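# Seat the loose gear on the gearbox's empty pin

## Task

Place the loose gear on the gearbox's vacant pin so that its teeth mesh with both the centre gear and the outer ring, and it rests flat and as low as the other two gears. It must never drop more than about a finger's width, and never from higher than the tops of the gear pins. Once it is above its pin, release it only after the pin has gone into the gear's hole and its teeth line up with the ring's. Then, with the gripper empty, withdraw to at least 11 cm away from the gears.

## Robot and tools

Robot: a single six-joint arm (wxai_follower) with a two-finger parallel gripper. There is one arm, so every command row controls that one arm.

Frame: positions are reported in the scene frame. Its origin is on the table surface beneath the arm base, +z is up, and +y is to the left when facing along +x. The base may be slightly tilted against the table. The gripper's fingers point along its own +x and close along its own y. end_effector_position is the point midway between the finger pads, roughly 3-4 cm back from the fingertips. The reported hand position can be a little off, more so when the arm reaches far.

Tool execute_actions takes "actions", a list holding at most one item, plus an optional "pictures" boolean (images come by default).
- Empty list []: no command, just returns the current state.
- Motion item {"rows": [[...]], "steps": N}: N is 1 to 15 control steps of 1/30 s each, default 15. Each row is used for one step; if there are fewer rows than steps, the final row is held.
- Wait item {"steps": N} with no rows: up to 300 steps pass, counted from the previous result, with no new command.
Each row is seven numbers: six absolute joint target angles in radians, in this order: waist, shoulder, elbow, wrist pitch, wrist yaw, wrist roll, followed by the gripper opening. These are joint-space targets, not offsets and not Cartesian poses; use the same values shown on the Joint positions line. Ranges: waist -3.054 to 3.054, shoulder 0.000 to 3.142, elbow 0.000 to 2.356, wrist pitch -1.571 to 1.571, wrist yaw -1.571 to 1.571, wrist roll -3.142 to 3.142. A call is rejected, and nothing is sent, if a target exceeds a range end by over 0.010 rad and is also farther out than the joint's current angle. True limits may differ from the listed ones by up to 0.010 rad; targets beyond them are clipped and reported as "joint sent to its limit" (this message may refer to an earlier action still running).
Opening: a unitless value from -1 to 1. +1 is fully open (0.088 m pad gap), the empty fingers touch near -0.80, and values below that change nothing. Closing fully takes about 0.5 s or more.

Motion limits: on each step a joint's target is kept within a set distance of its measured angle (0.211 rad for waist, shoulder and elbow; 0.213 wrist pitch; 0.267 wrist yaw; 0.228 wrist roll), and all targets are pulled back if they would move the hand more than 70 mm from where it is measured. Large moves therefore need several calls. Friction can leave a joint short of its target, especially at long reach, and very small changes may not happen at all, so read Joint positions after every move. Between calls the arm keeps heading toward the last row sent until it has nearly stopped.

Result lines: the state line gives end_effector_position (m), end_effector_quat_wxyz, and linear/angular velocities (m/s, rad/s). Joint positions and Joint velocities list the six joints (rad, rad/s) and then the pad gap (m, m/s). grip_measured is the measured finger opening on the same -1..1 scale as the command. "joint command not followed" means a clearance check changed or blocked targets (mounting blocks and posts count as arm). HELD marks steps whose row was not fully sent. MOTOR HOT appears at 50 °C; OVER-TEMPERATURE FAULT means the arm was held at 95 °C, and continued overheating can cut power so the arm goes limp. A torque fault stops the arm for 10 s and drops the rest of that call. Load limits (N m): waist 18.2, shoulder 22.5, elbow 22.4, wrist pitch 5.92, wrist yaw 5.9, wrist roll 5.54; a carried object's weight adds to them.

Gripping: to keep hold of the gear, keep commanding an opening well under grip_measured; a bigger gap means a harder squeeze. Readings may be offset by about 1 mm for the whole scene. Each pad manages about 34 N; a quick close can press harder and sometimes springs the fingers open.

Tool zoom_image: {"camera": name, "region": [x0, y0, x1, y1]} in image pixels, top-left origin, at most 504 x 504. Cameras: cam_head_left, cam_head_right, cam_high, cam_low, cam_wrist, each 896x504. The wrist camera is near frame wrist_camera_optical (+z looking forward, +x right, +y down), up to about 24 mm and 5 degrees off.
Tool show_instructions: no arguments; displays the reference images. read_manual: optional "section" ("licences"); only licence text. finished_scene: {"scene": number}; ends the current scene for good and reports whether the goal was met.

Suggested order: look and zoom to find the gear and the empty pin; open, approach above the gear, descend, close and confirm grip_measured; lift just enough; move over the pin; lower until the pin enters the hole, rotating the wrist roll so the teeth line up; open; rise and back off at least 11 cm; then finish.

Avoid: dropping the gear from height, fast closes, pushing hard into the gearbox, knocking anything off the table, and long holds under load. A loose object may occasionally be nudged by an outside push.

Each tool is called after ">>>" as name(argument=value, ...), one argument or row to a line, values as JSON.

Reference images:

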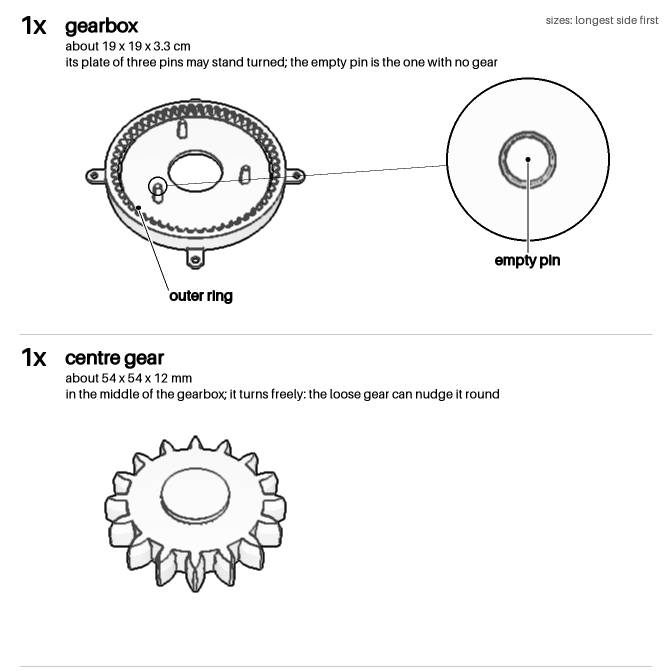

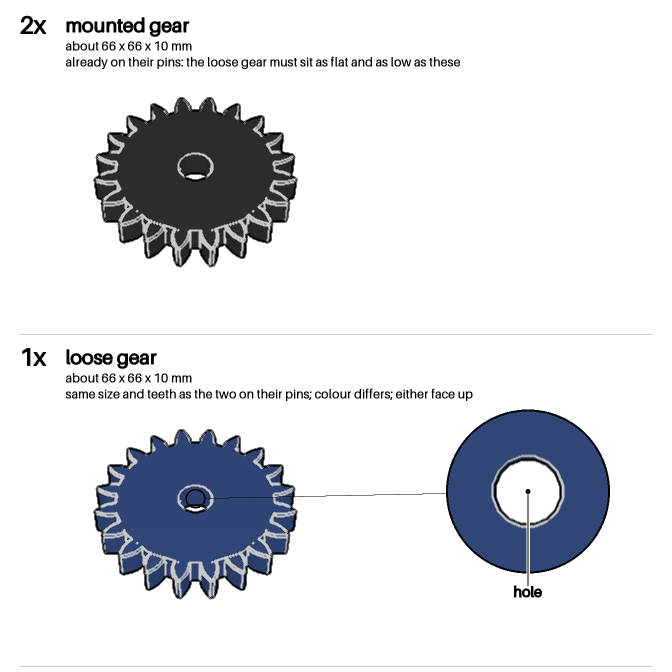

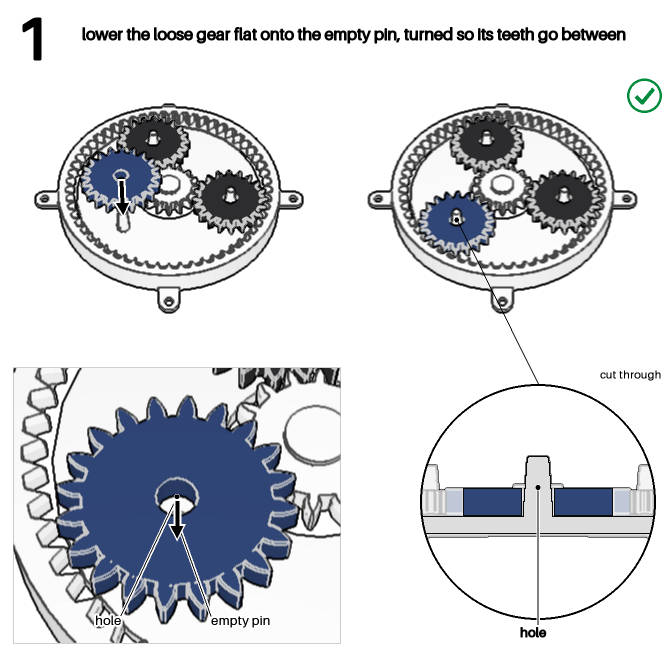

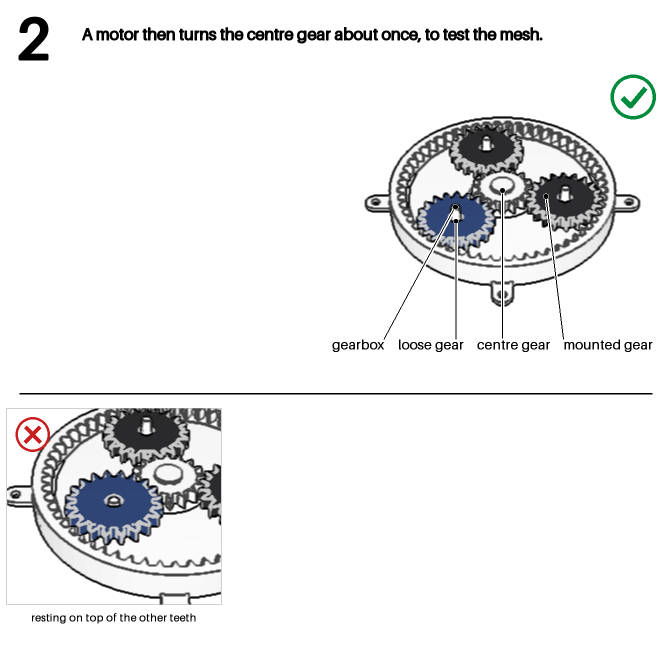

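## Session

>>> execute_actions(
  actions=[],
)

Scene clock: 0.00 s of 4147.00 s.
end_effector_position=(+0.3227, +0.1928, +0.4292) grip_measured=+0.821 end_effector_quat_wxyz=(+0.935, -0.352, -0.028, -0.033) end_effector_velocity=(-0.000, -0.001, -0.002) end_effector_angular_velocity=(-0.036, +0.010, -0.004)
Joint positions: [-0.007  0.862  0.667  0.242 -0.003  0.01   0.079]
Joint velocities: [-0.002 -0.002 -0.002 -0.007 -0.007 -0.037 -0.   ]
Heat: hottest shoulder 30 °C (+0.0 °C/min).

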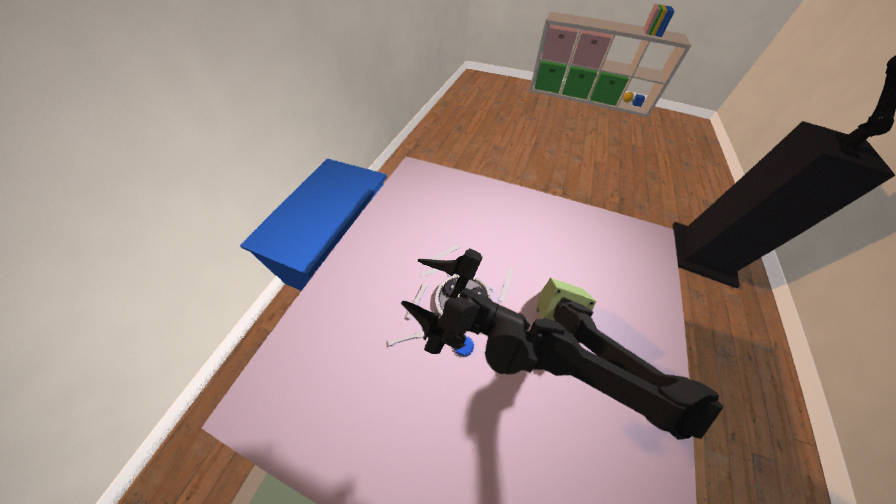

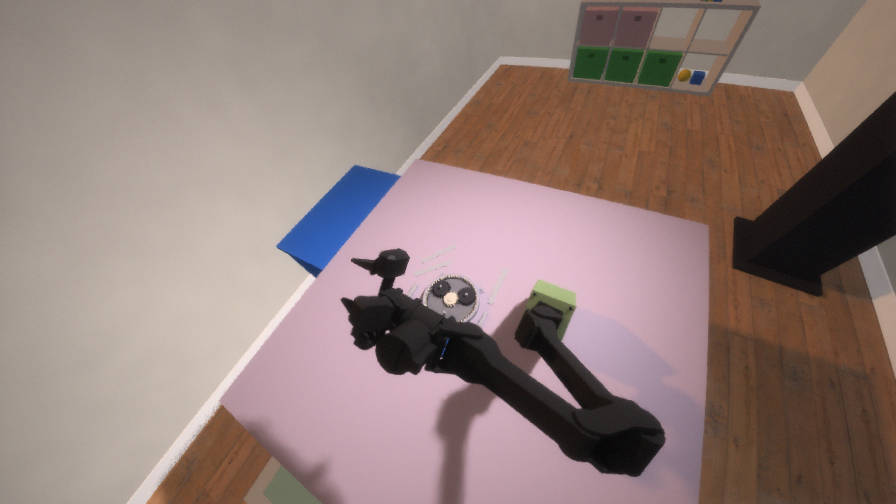

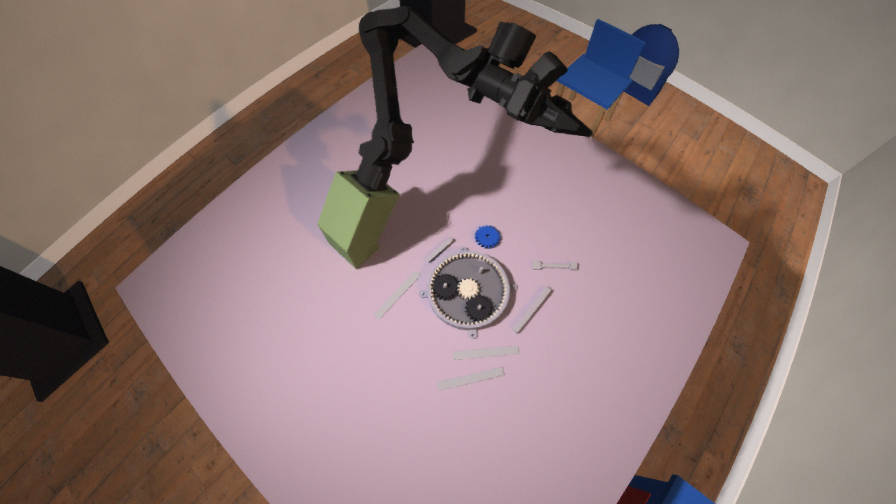

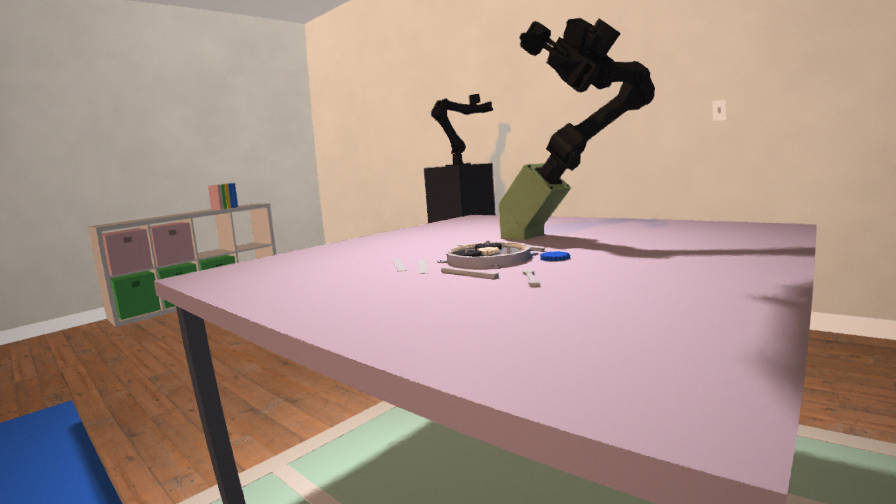

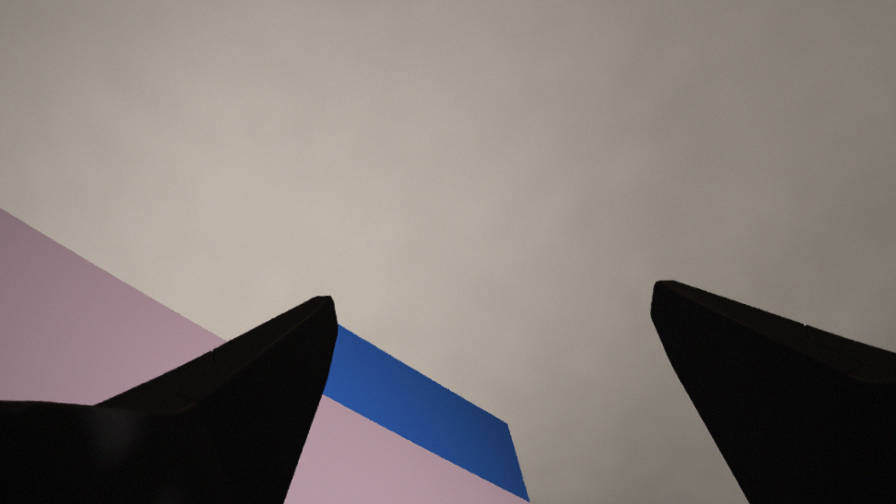

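>>> execute_actions(
  actions=[
    {"rows":[[-0.324,1.6,1.0,-0.6,-0.666,0,1]],"steps":15},
  ],
  pictures=false,
)

>>> execute_actions(
  actions=[
    {"rows":[[-0.324,1.949,1.091,-1.03,-0.666,0,1]],"steps":15},
  ],
  pictures=false,
)

>>> execute_actions(
  actions=[
    {"steps":15},
  ],
)

Scene clock: 34.90 s of 4147.00 s.
end_effector_position=(+0.3649, +0.0570, +0.3167) grip_measured=+0.981 end_effector_quat_wxyz=(+0.906, -0.113, +0.405, -0.044) end_effector_velocity=(-0.149, -0.280, -0.413) end_effector_angular_velocity=(+1.135, +1.704, -1.409)
Joint positions: [-0.311  1.478  0.981 -0.417 -0.625  0.004  0.087]
Joint velocities: [-0.071  1.116  0.066 -1.429 -0.271 -0.007  0.001]
Heat: hottest elbow 32 °C (+3.4 °C/min).
Steps of this call (steps 1 to 190: nothing new was sent; then 28.07 s passed at rest; steps 191 to 205: all 15 steps of this action). Readings (joint positions):
191: [-0.027 0.881 0.689 0.204 -0.051 0.010]
192: [-0.071 0.918 0.734 0.158 -0.114 0.009]
194: [-0.164 1.015 0.831 0.067 -0.227 0.007]
198: [-0.278 1.190 0.950 -0.112 -0.456 0.005]
205: the state above

Scene clock: 35.40 s of 4147.00 s.
end_effector_position=(+0.2840, +0.0005, +0.2010) grip_measured=+0.984 end_effector_quat_wxyz=(+0.697, +0.168, +0.674, -0.176) end_effector_velocity=(-0.036, +0.024, +0.000) end_effector_angular_velocity=(+0.125, +0.177, -0.150)
Joint positions: [-0.319  1.928  1.077 -0.993 -0.662  0.004  0.087]
Joint velocities: [-0.002  0.027  0.037 -0.286 -0.022 -0.022 -0.   ]
Heat: hottest elbow 32 °C (+3.4 °C/min).
Steps of this call (steps 1 to 15: all 15 steps of this action). Readings (joint positions):
1: [-0.313 1.519 0.991 -0.472 -0.634 0.004]
2: [-0.314 1.565 1.008 -0.520 -0.641 0.004]
4: [-0.317 1.656 1.045 -0.606 -0.650 0.004]
8: [-0.319 1.826 1.074 -0.793 -0.658 0.004]
15: the state above

Scene clock: 35.90 s of 4147.00 s.
end_effector_position=(+0.2787, +0.0021, +0.1994) grip_measured=+0.984 end_effector_quat_wxyz=(+0.684, +0.180, +0.684, -0.182) end_effector_velocity=(+0.003, +0.001, -0.001) end_effector_angular_velocity=(+0.018, -0.014, -0.008)
Joint positions: [-0.319  1.939  1.081 -1.028 -0.663  0.004  0.087]
Joint velocities: [-0.002  0.007  0.002  0.007 -0.022  0.007  0.   ]
Heat: hottest elbow 32 °C (+3.3 °C/min).
Steps of this call (steps 1 to 15: the robot went on to your last target). Readings (joint positions):
1: [-0.319 1.929 1.078 -1.001 -0.663 0.004]
2: [-0.319 1.931 1.080 -1.007 -0.663 0.004]
4: [-0.319 1.934 1.081 -1.016 -0.663 0.004]
8: [-0.319 1.938 1.081 -1.025 -0.663 0.004]
15: the state above

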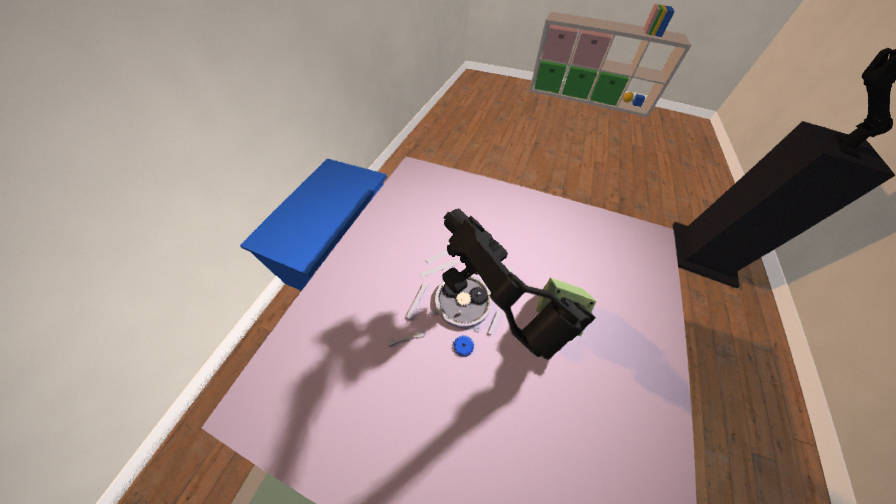

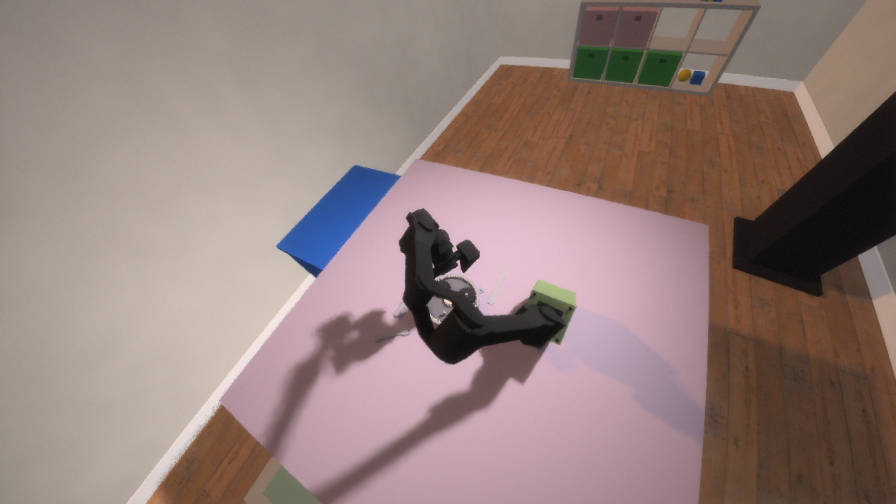

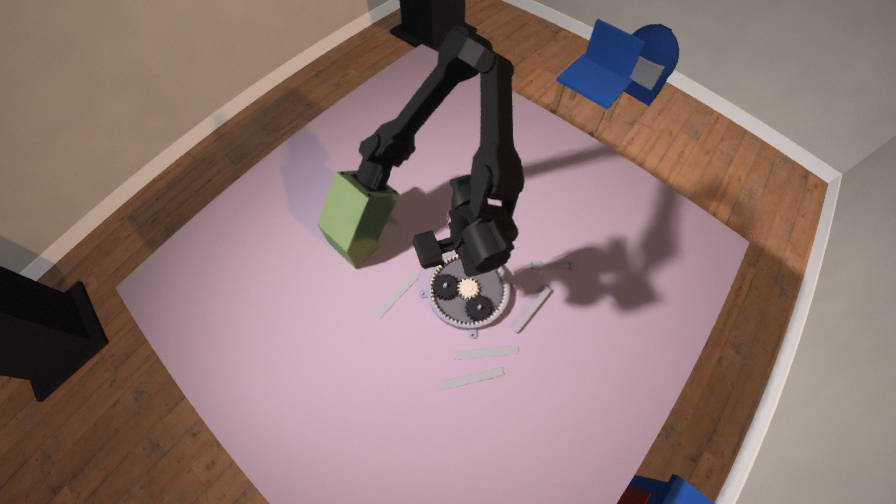

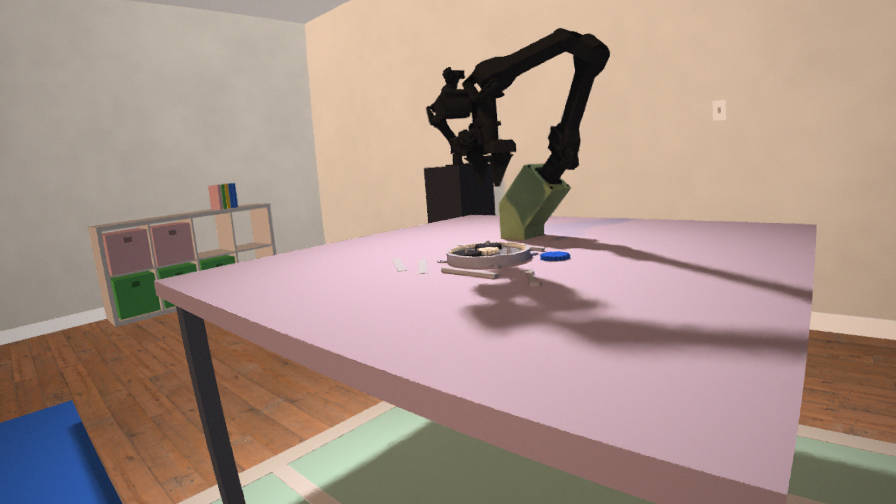

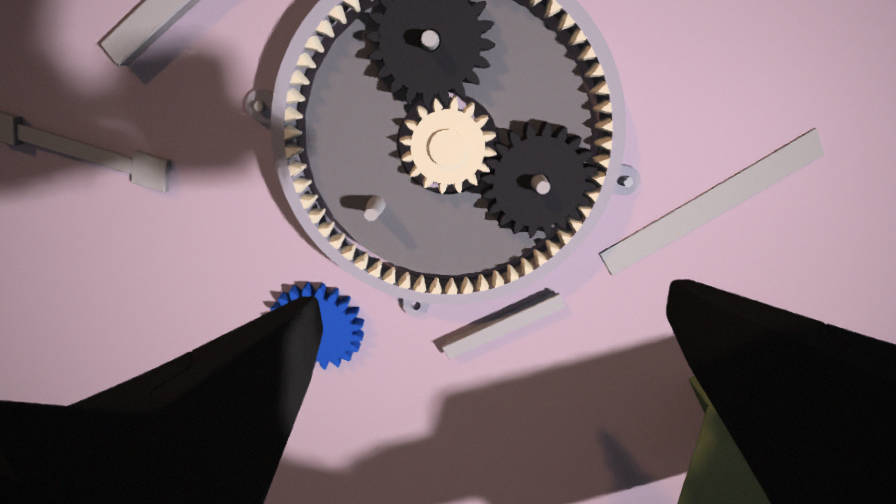

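>>> execute_actions(
  actions=[
    {"rows":[[-0.1,1.75,0.95,-0.8,-0.68,0.3,1],[0.1,1.7,0.85,-0.7,-0.7,0.5,1],[0.1,1.7,0.85,-0.7,-0.7,0.5,1],[0.1,1.7,0.85,-0.7,-0.7,0.5,1],[0.267,1.601,0.714,-0.5,-0.709,0.6,1]],"steps":15},
  ],
  pictures=false,
)

>>> execute_actions(
  actions=[
    {"steps":20},
  ],
)

Scene clock: 63.60 s of 4147.00 s.
end_effector_position=(+0.2441, +0.1232, +0.1033) grip_measured=+0.984 end_effector_quat_wxyz=(+0.696, +0.123, +0.696, -0.127) end_effector_velocity=(-0.025, +0.045, -0.037) end_effector_angular_velocity=(+0.025, +0.022, +0.037)
Joint positions: [ 0.237  1.622  0.732 -0.526 -0.707  0.564  0.087]
Joint velocities: [ 0.237 -0.081 -0.1    0.198  0.007  0.256 -0.   ]
Heat: hottest elbow 33 °C (+3.0 °C/min).
Steps of this call (steps 1 to 15: the robot went on to your last target; steps 16 to 210: nothing new was sent; then 20.20 s passed at rest; steps 211 to 225: all 15 steps of this action). Readings (joint positions):
211: [-0.310 1.923 1.067 -0.992 -0.663 0.039]
212: [-0.275 1.891 1.030 -0.932 -0.664 0.091]
214: [-0.176 1.809 0.956 -0.855 -0.682 0.189]
218: [0.024 1.672 0.810 -0.667 -0.700 0.388]
225: the state above

Scene clock: 64.27 s of 4147.00 s.
end_effector_position=(+0.2413, +0.1287, +0.0989) grip_measured=+0.984 end_effector_quat_wxyz=(+0.695, +0.123, +0.697, -0.124) end_effector_velocity=(+0.000, +0.002, +0.002) end_effector_angular_velocity=(+0.008, -0.002, +0.007)
Joint positions: [ 0.265  1.613  0.72  -0.502 -0.707  0.596  0.087]
Joint velocities: [-0.002 -0.007  0.002 -0.007 -0.007 -0.007  0.   ]
Heat: hottest elbow 33 °C (+3.0 °C/min).
Steps of this call (steps 1 to 20: the robot went on to your last target). Readings (joint positions):
1: [0.243 1.620 0.729 -0.520 -0.707 0.572]
2: [0.248 1.618 0.727 -0.516 -0.707 0.577]
4: [0.255 1.616 0.724 -0.510 -0.707 0.585]
8: [0.262 1.614 0.721 -0.505 -0.707 0.592]
20: the state above

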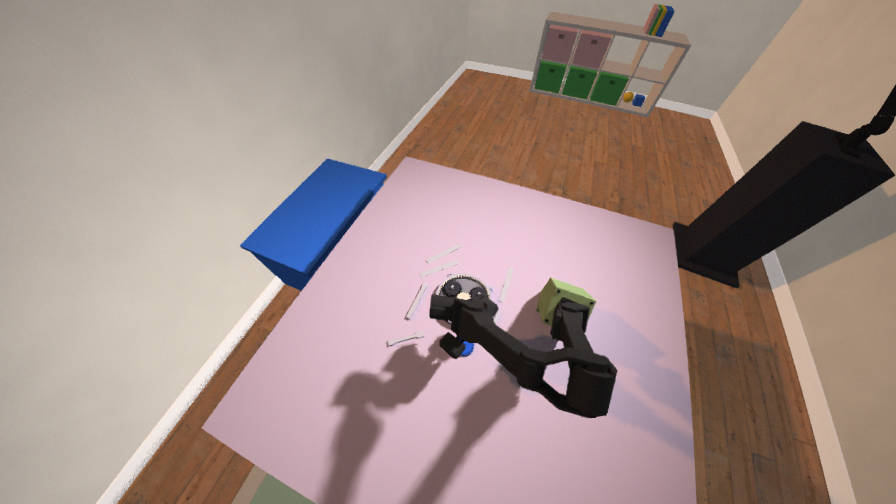

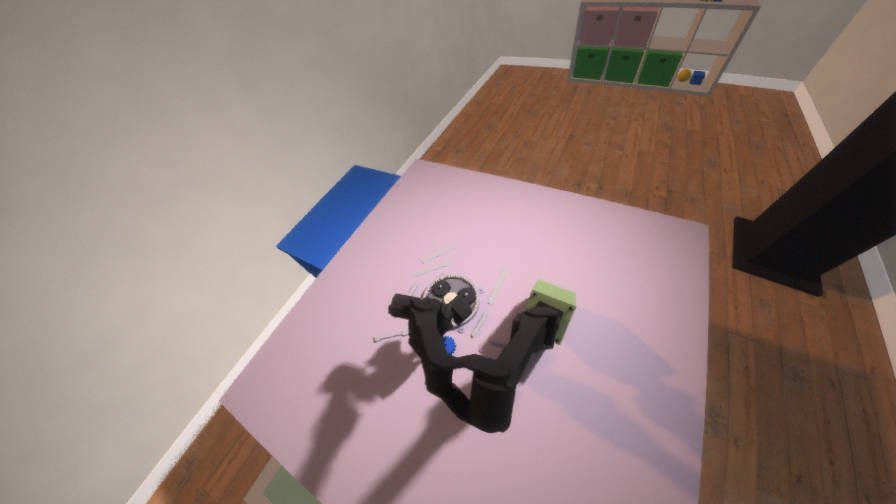

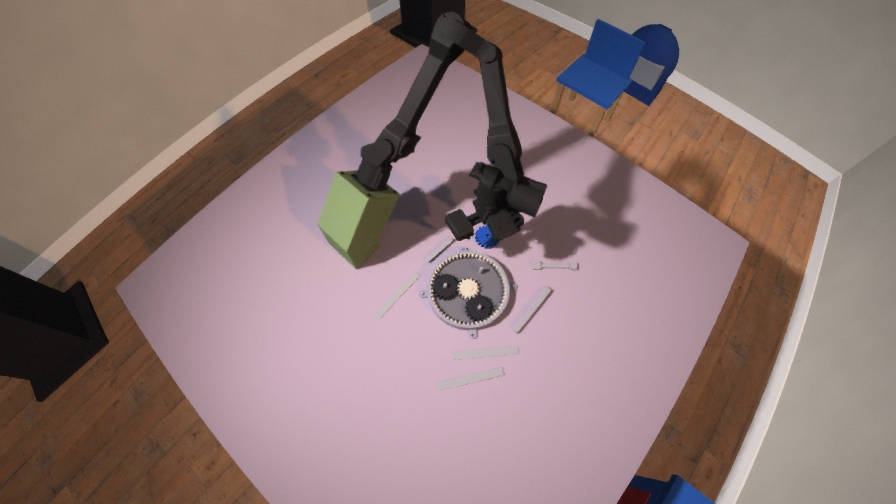

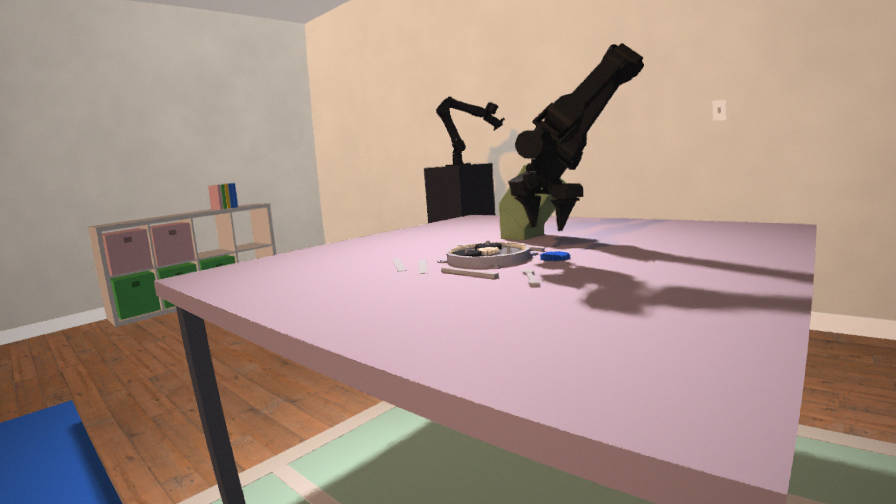

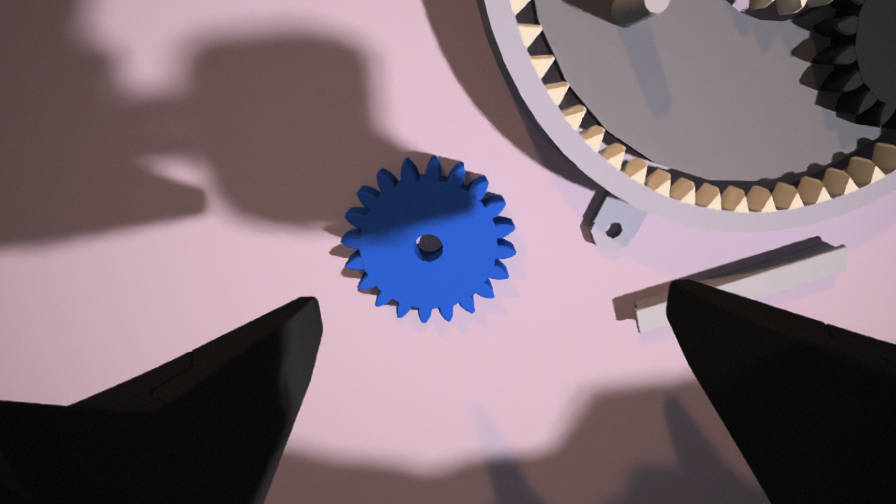

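>>> execute_actions(
  actions=[
    {"rows":[[0.391,1.663,0.721,-0.344,-0.68,1.98,1]],"steps":15},
  ],
  pictures=false,
)

>>> execute_actions(
  actions=[
    {"steps":25},
  ],
)

Scene clock: 75.33 s of 4147.00 s.
end_effector_position=(+0.2459, +0.1493, +0.0723) grip_measured=+0.984 end_effector_quat_wxyz=(+0.633, +0.318, +0.632, -0.313) end_effector_velocity=(-0.001, +0.005, -0.004) end_effector_angular_velocity=(+0.031, +0.017, -1.456)
Joint positions: [ 0.387  1.652  0.719 -0.349 -0.684  1.332  0.087]
Joint velocities: [ 0.012  0.007 -0.002  0.022 -0.022  1.473  0.   ]
Heat: hottest waist 32 °C (+1.0 °C/min).
Steps of this call (steps 1 to 15: the robot went on to your last target; steps 16 to 210: nothing new was sent; then 3.57 s passed at rest; steps 211 to 225: all 15 steps of this action). Readings (joint positions):
211: [0.273 1.614 0.718 -0.482 -0.702 0.632]
212: [0.297 1.620 0.718 -0.444 -0.697 0.685]
214: [0.344 1.633 0.719 -0.400 -0.695 0.784]
218: [0.379 1.647 0.719 -0.364 -0.687 0.983]
225: the state above

Scene clock: 76.17 s of 4147.00 s.
end_effector_position=(+0.2460, +0.1495, +0.0718) grip_measured=+0.984 end_effector_quat_wxyz=(+0.502, +0.501, +0.502, -0.495) end_effector_velocity=(-0.004, +0.001, +0.000) end_effector_angular_velocity=(+0.016, +0.016, -0.017)
Joint positions: [ 0.389  1.653  0.719 -0.345 -0.683  1.973  0.087]
Joint velocities: [-0.002 -0.002 -0.007 -0.007 -0.022  0.007 -0.   ]
Heat: hottest waist 32 °C (+1.0 °C/min).
Steps of this call (steps 1 to 25: the robot went on to your last target). Readings (joint positions):
1: [0.388 1.652 0.719 -0.348 -0.684 1.382]
2: [0.388 1.653 0.719 -0.347 -0.684 1.432]
4: [0.388 1.653 0.719 -0.347 -0.684 1.531]
8: [0.389 1.653 0.719 -0.346 -0.684 1.729]
25: the state above

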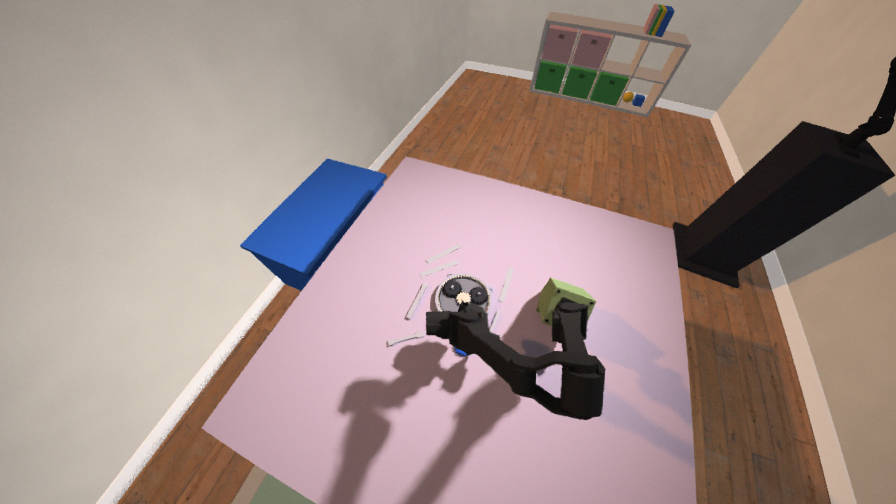

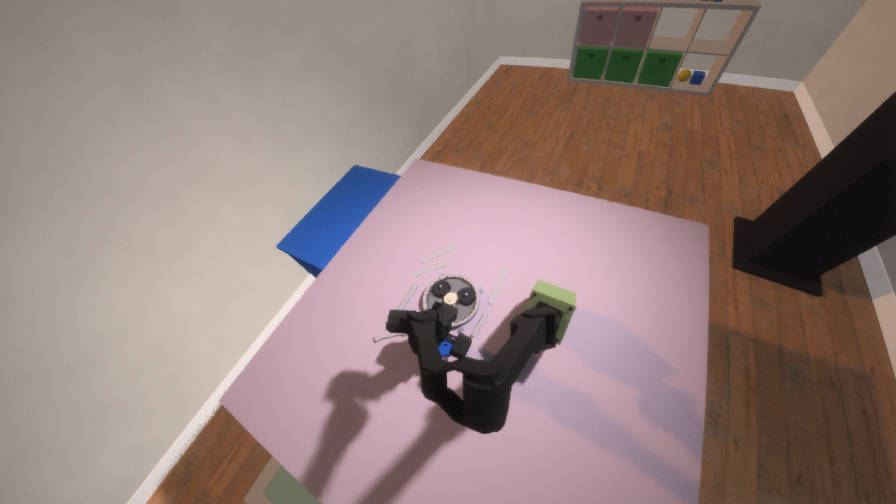

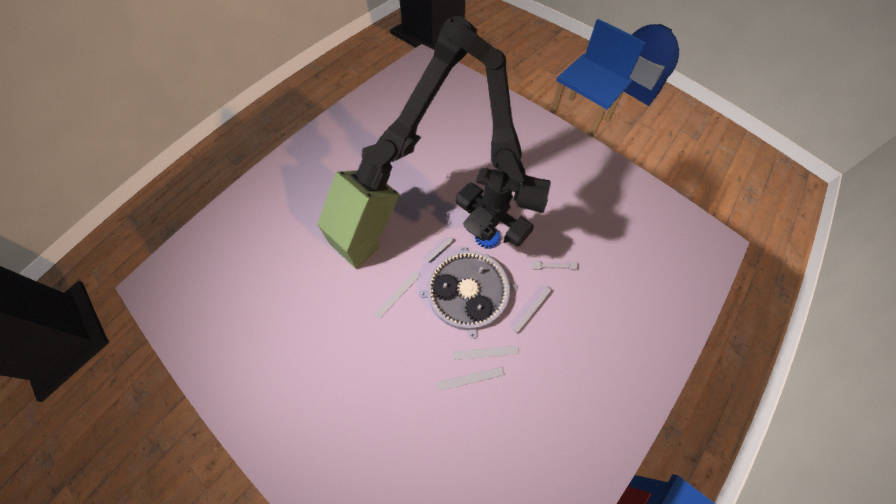

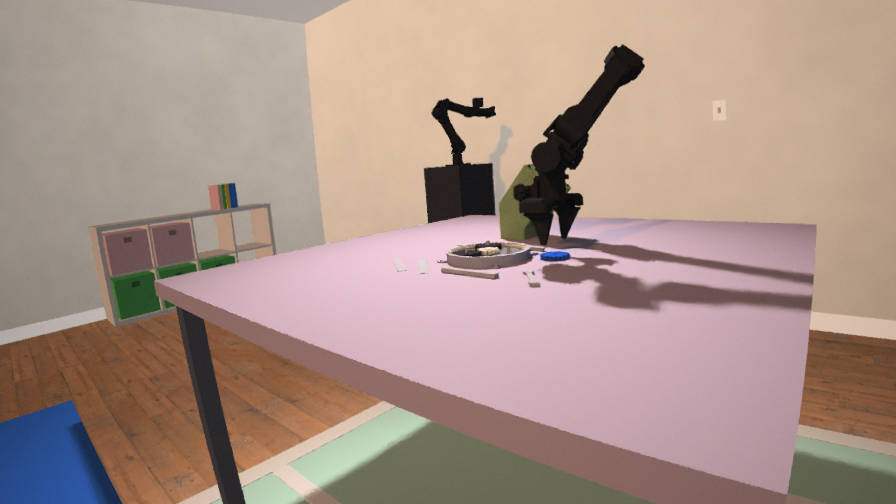

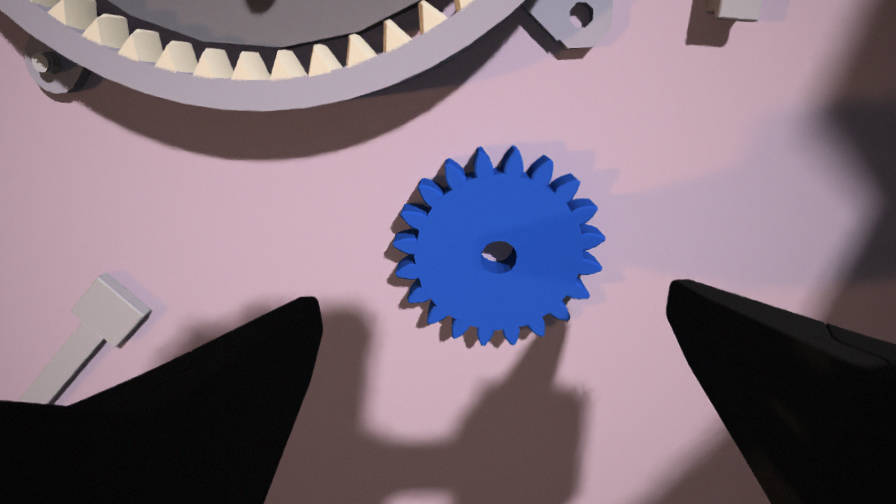

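>>> execute_actions(
  actions=[
    {"rows":[[0.41,1.683,0.714,-0.302,-0.674,2.0,1],[0.43,1.703,0.706,-0.26,-0.668,2.03,1],[0.43,1.703,0.706,-0.26,-0.668,2.03,1],[0.45,1.722,0.699,-0.218,-0.662,2.055,1],[0.45,1.722,0.699,-0.218,-0.662,2.055,1],[0.47,1.742,0.692,-0.177,-0.656,2.08,1]],"steps":15},
  ],
)

Scene clock: 86.17 s of 4147.00 s.
end_effector_position=(+0.2464, +0.1533, +0.0434) grip_measured=+0.984 end_effector_quat_wxyz=(+0.501, +0.503, +0.502, -0.494) end_effector_velocity=(+0.006, +0.007, -0.003) end_effector_angular_velocity=(+0.024, -0.020, +0.016)
Joint positions: [ 0.466  1.729  0.698 -0.185 -0.66   2.072  0.087]
Joint velocities: [ 0.012  0.007  0.002  0.051 -0.007  0.022 -0.   ]
Heat: hottest waist 32 °C (+0.0 °C/min).
Steps of this call (steps 1 to 30: the robot went on to your last target; steps 31 to 220: nothing new was sent; then 2.17 s passed at rest; steps 221 to 235: all 15 steps of this action). Readings (joint positions):
221: [0.390 1.656 0.719 -0.341 -0.682 1.979]
222: [0.395 1.661 0.718 -0.325 -0.680 1.988]
224: [0.411 1.676 0.717 -0.289 -0.675 2.008]
228: [0.449 1.712 0.705 -0.221 -0.666 2.049]
235: the state above

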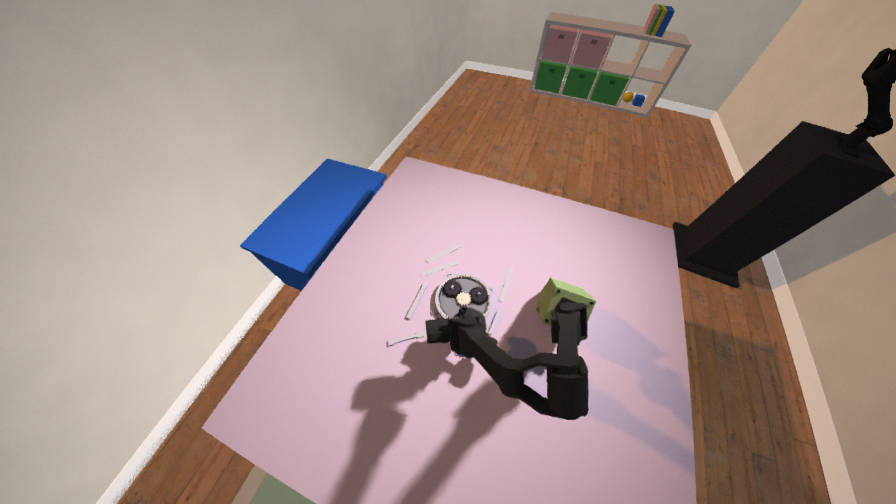

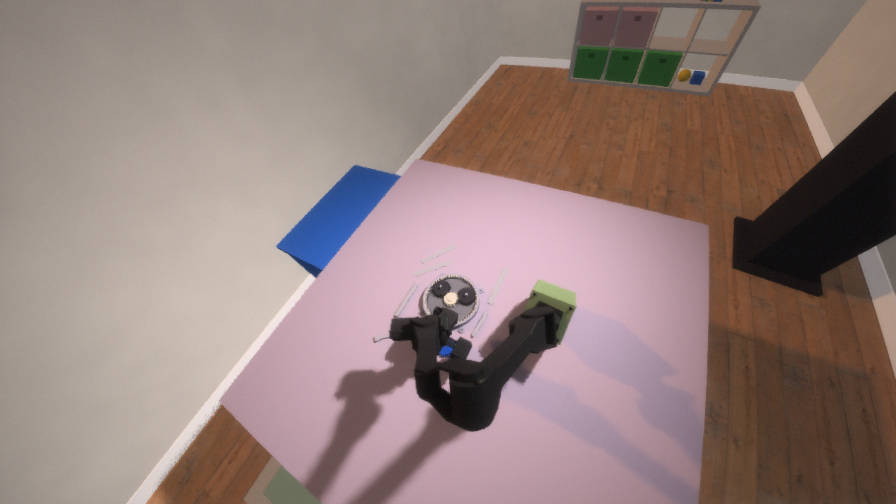

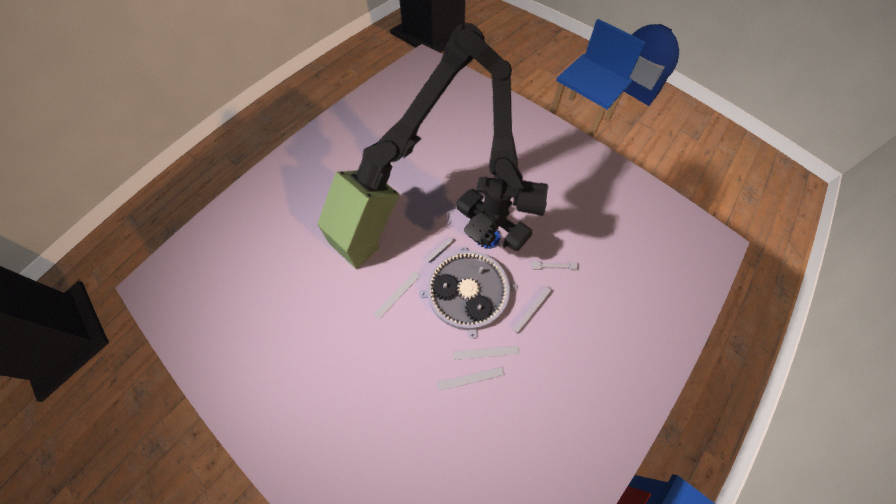

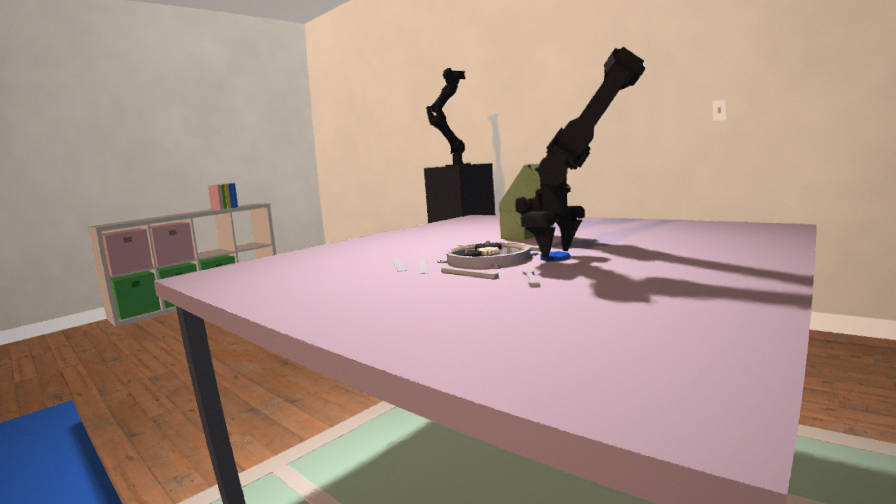

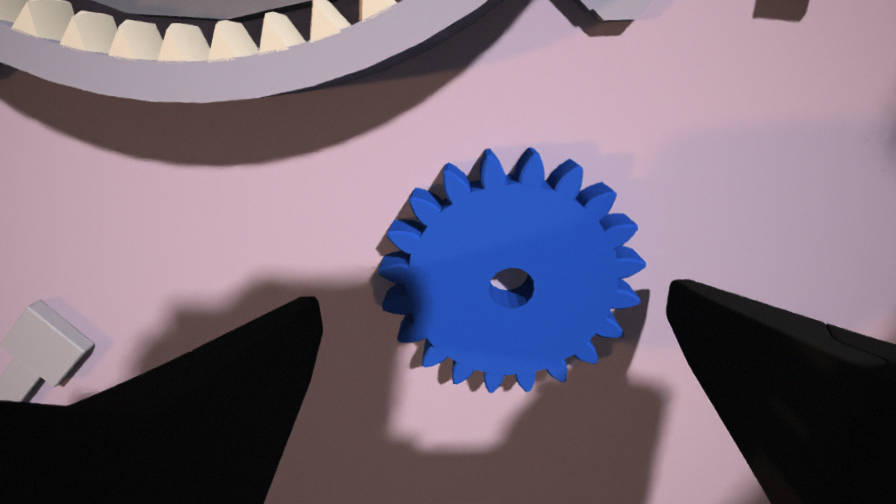

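>>> execute_actions(
  actions=[
    {"rows":[[0.482,1.745,0.68,-0.166,-0.652,2.095,1]],"steps":15},
  ],
)

Scene clock: 93.00 s of 4147.00 s.
end_effector_position=(+0.2419, +0.1523, +0.0390) grip_measured=+0.984 end_effector_quat_wxyz=(+0.498, +0.502, +0.500, -0.500) end_effector_velocity=(-0.007, -0.002, -0.001) end_effector_angular_velocity=(-0.004, +0.024, -0.022)
Joint positions: [ 0.48   1.735  0.685 -0.168 -0.655  2.091  0.087]
Joint velocities: [ 0.002 -0.002 -0.007 -0.022 -0.007  0.007 -0.   ]
Heat: hottest waist 32 °C (+0.0 °C/min).
Steps of this call (steps 1 to 15: the robot went on to your last target; steps 16 to 190: nothing new was sent; steps 191 to 205: all 15 steps of this action). Readings (joint positions):
191: [0.469 1.733 0.695 -0.176 -0.658 2.078]
192: [0.471 1.733 0.694 -0.173 -0.658 2.081]
194: [0.476 1.733 0.690 -0.172 -0.657 2.085]
198: [0.479 1.735 0.686 -0.169 -0.656 2.089]
205: the state above

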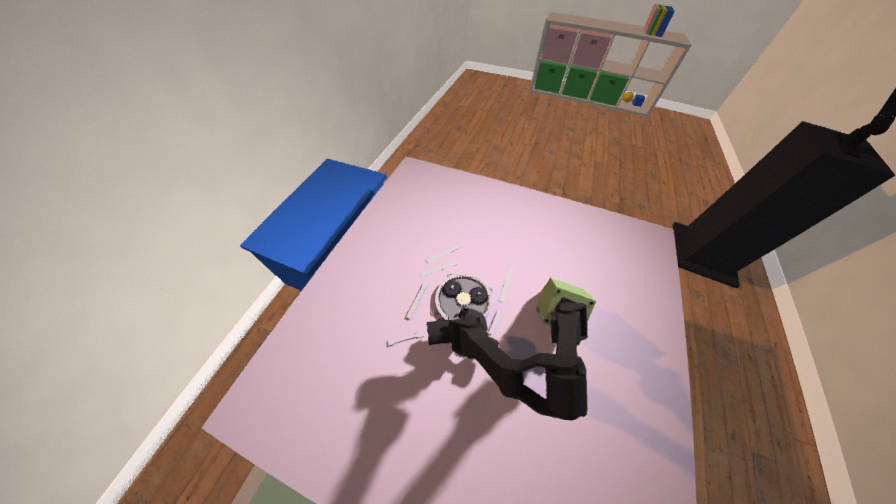

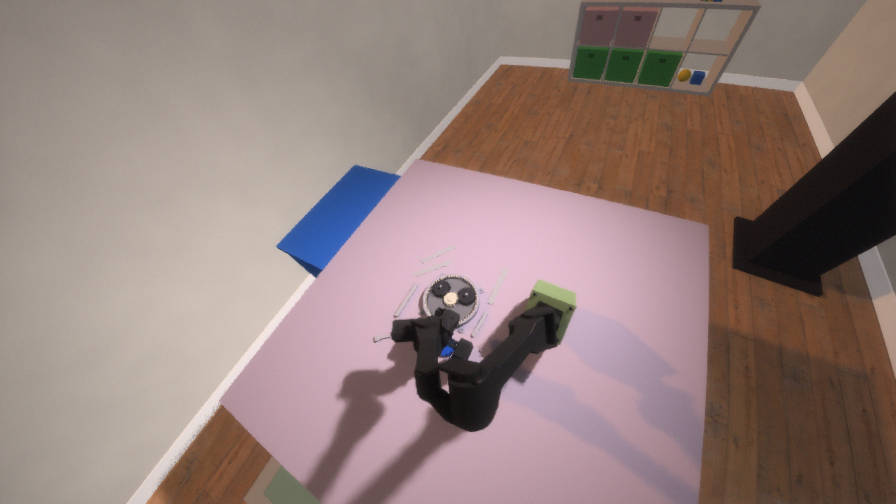

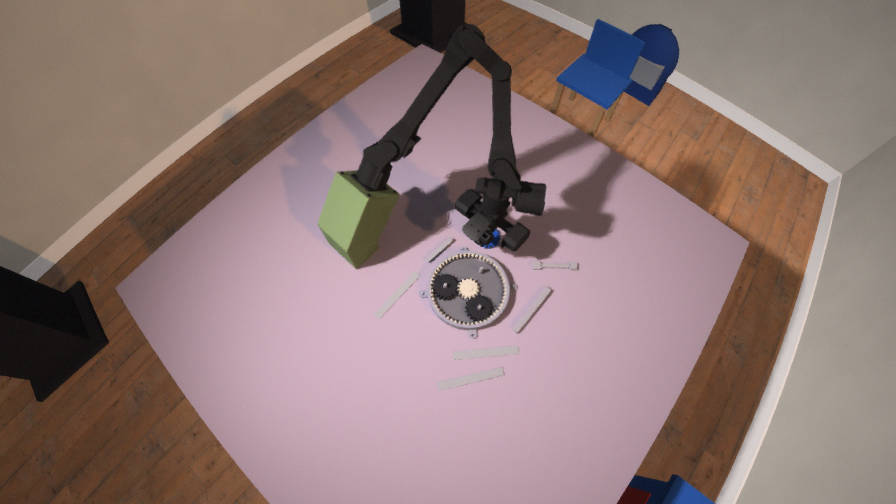

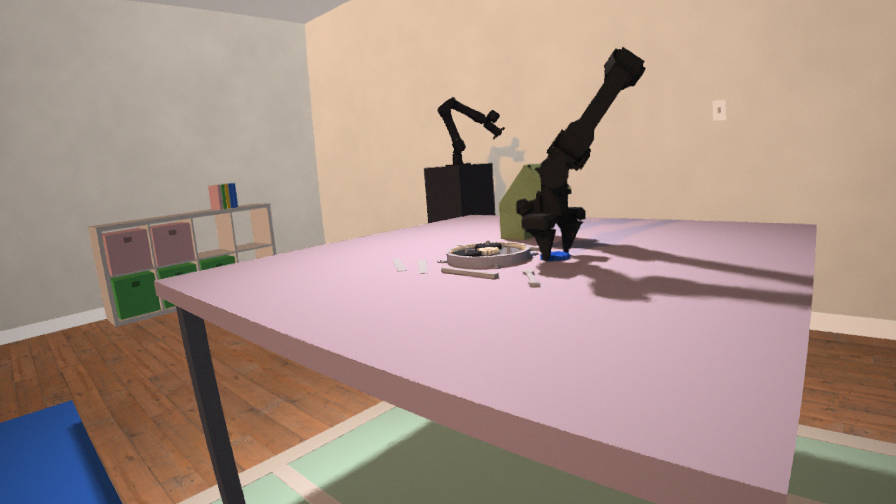

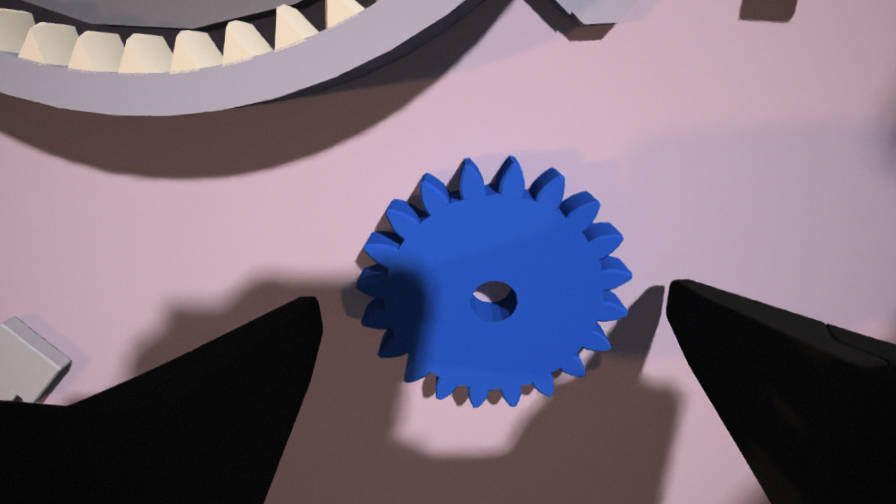

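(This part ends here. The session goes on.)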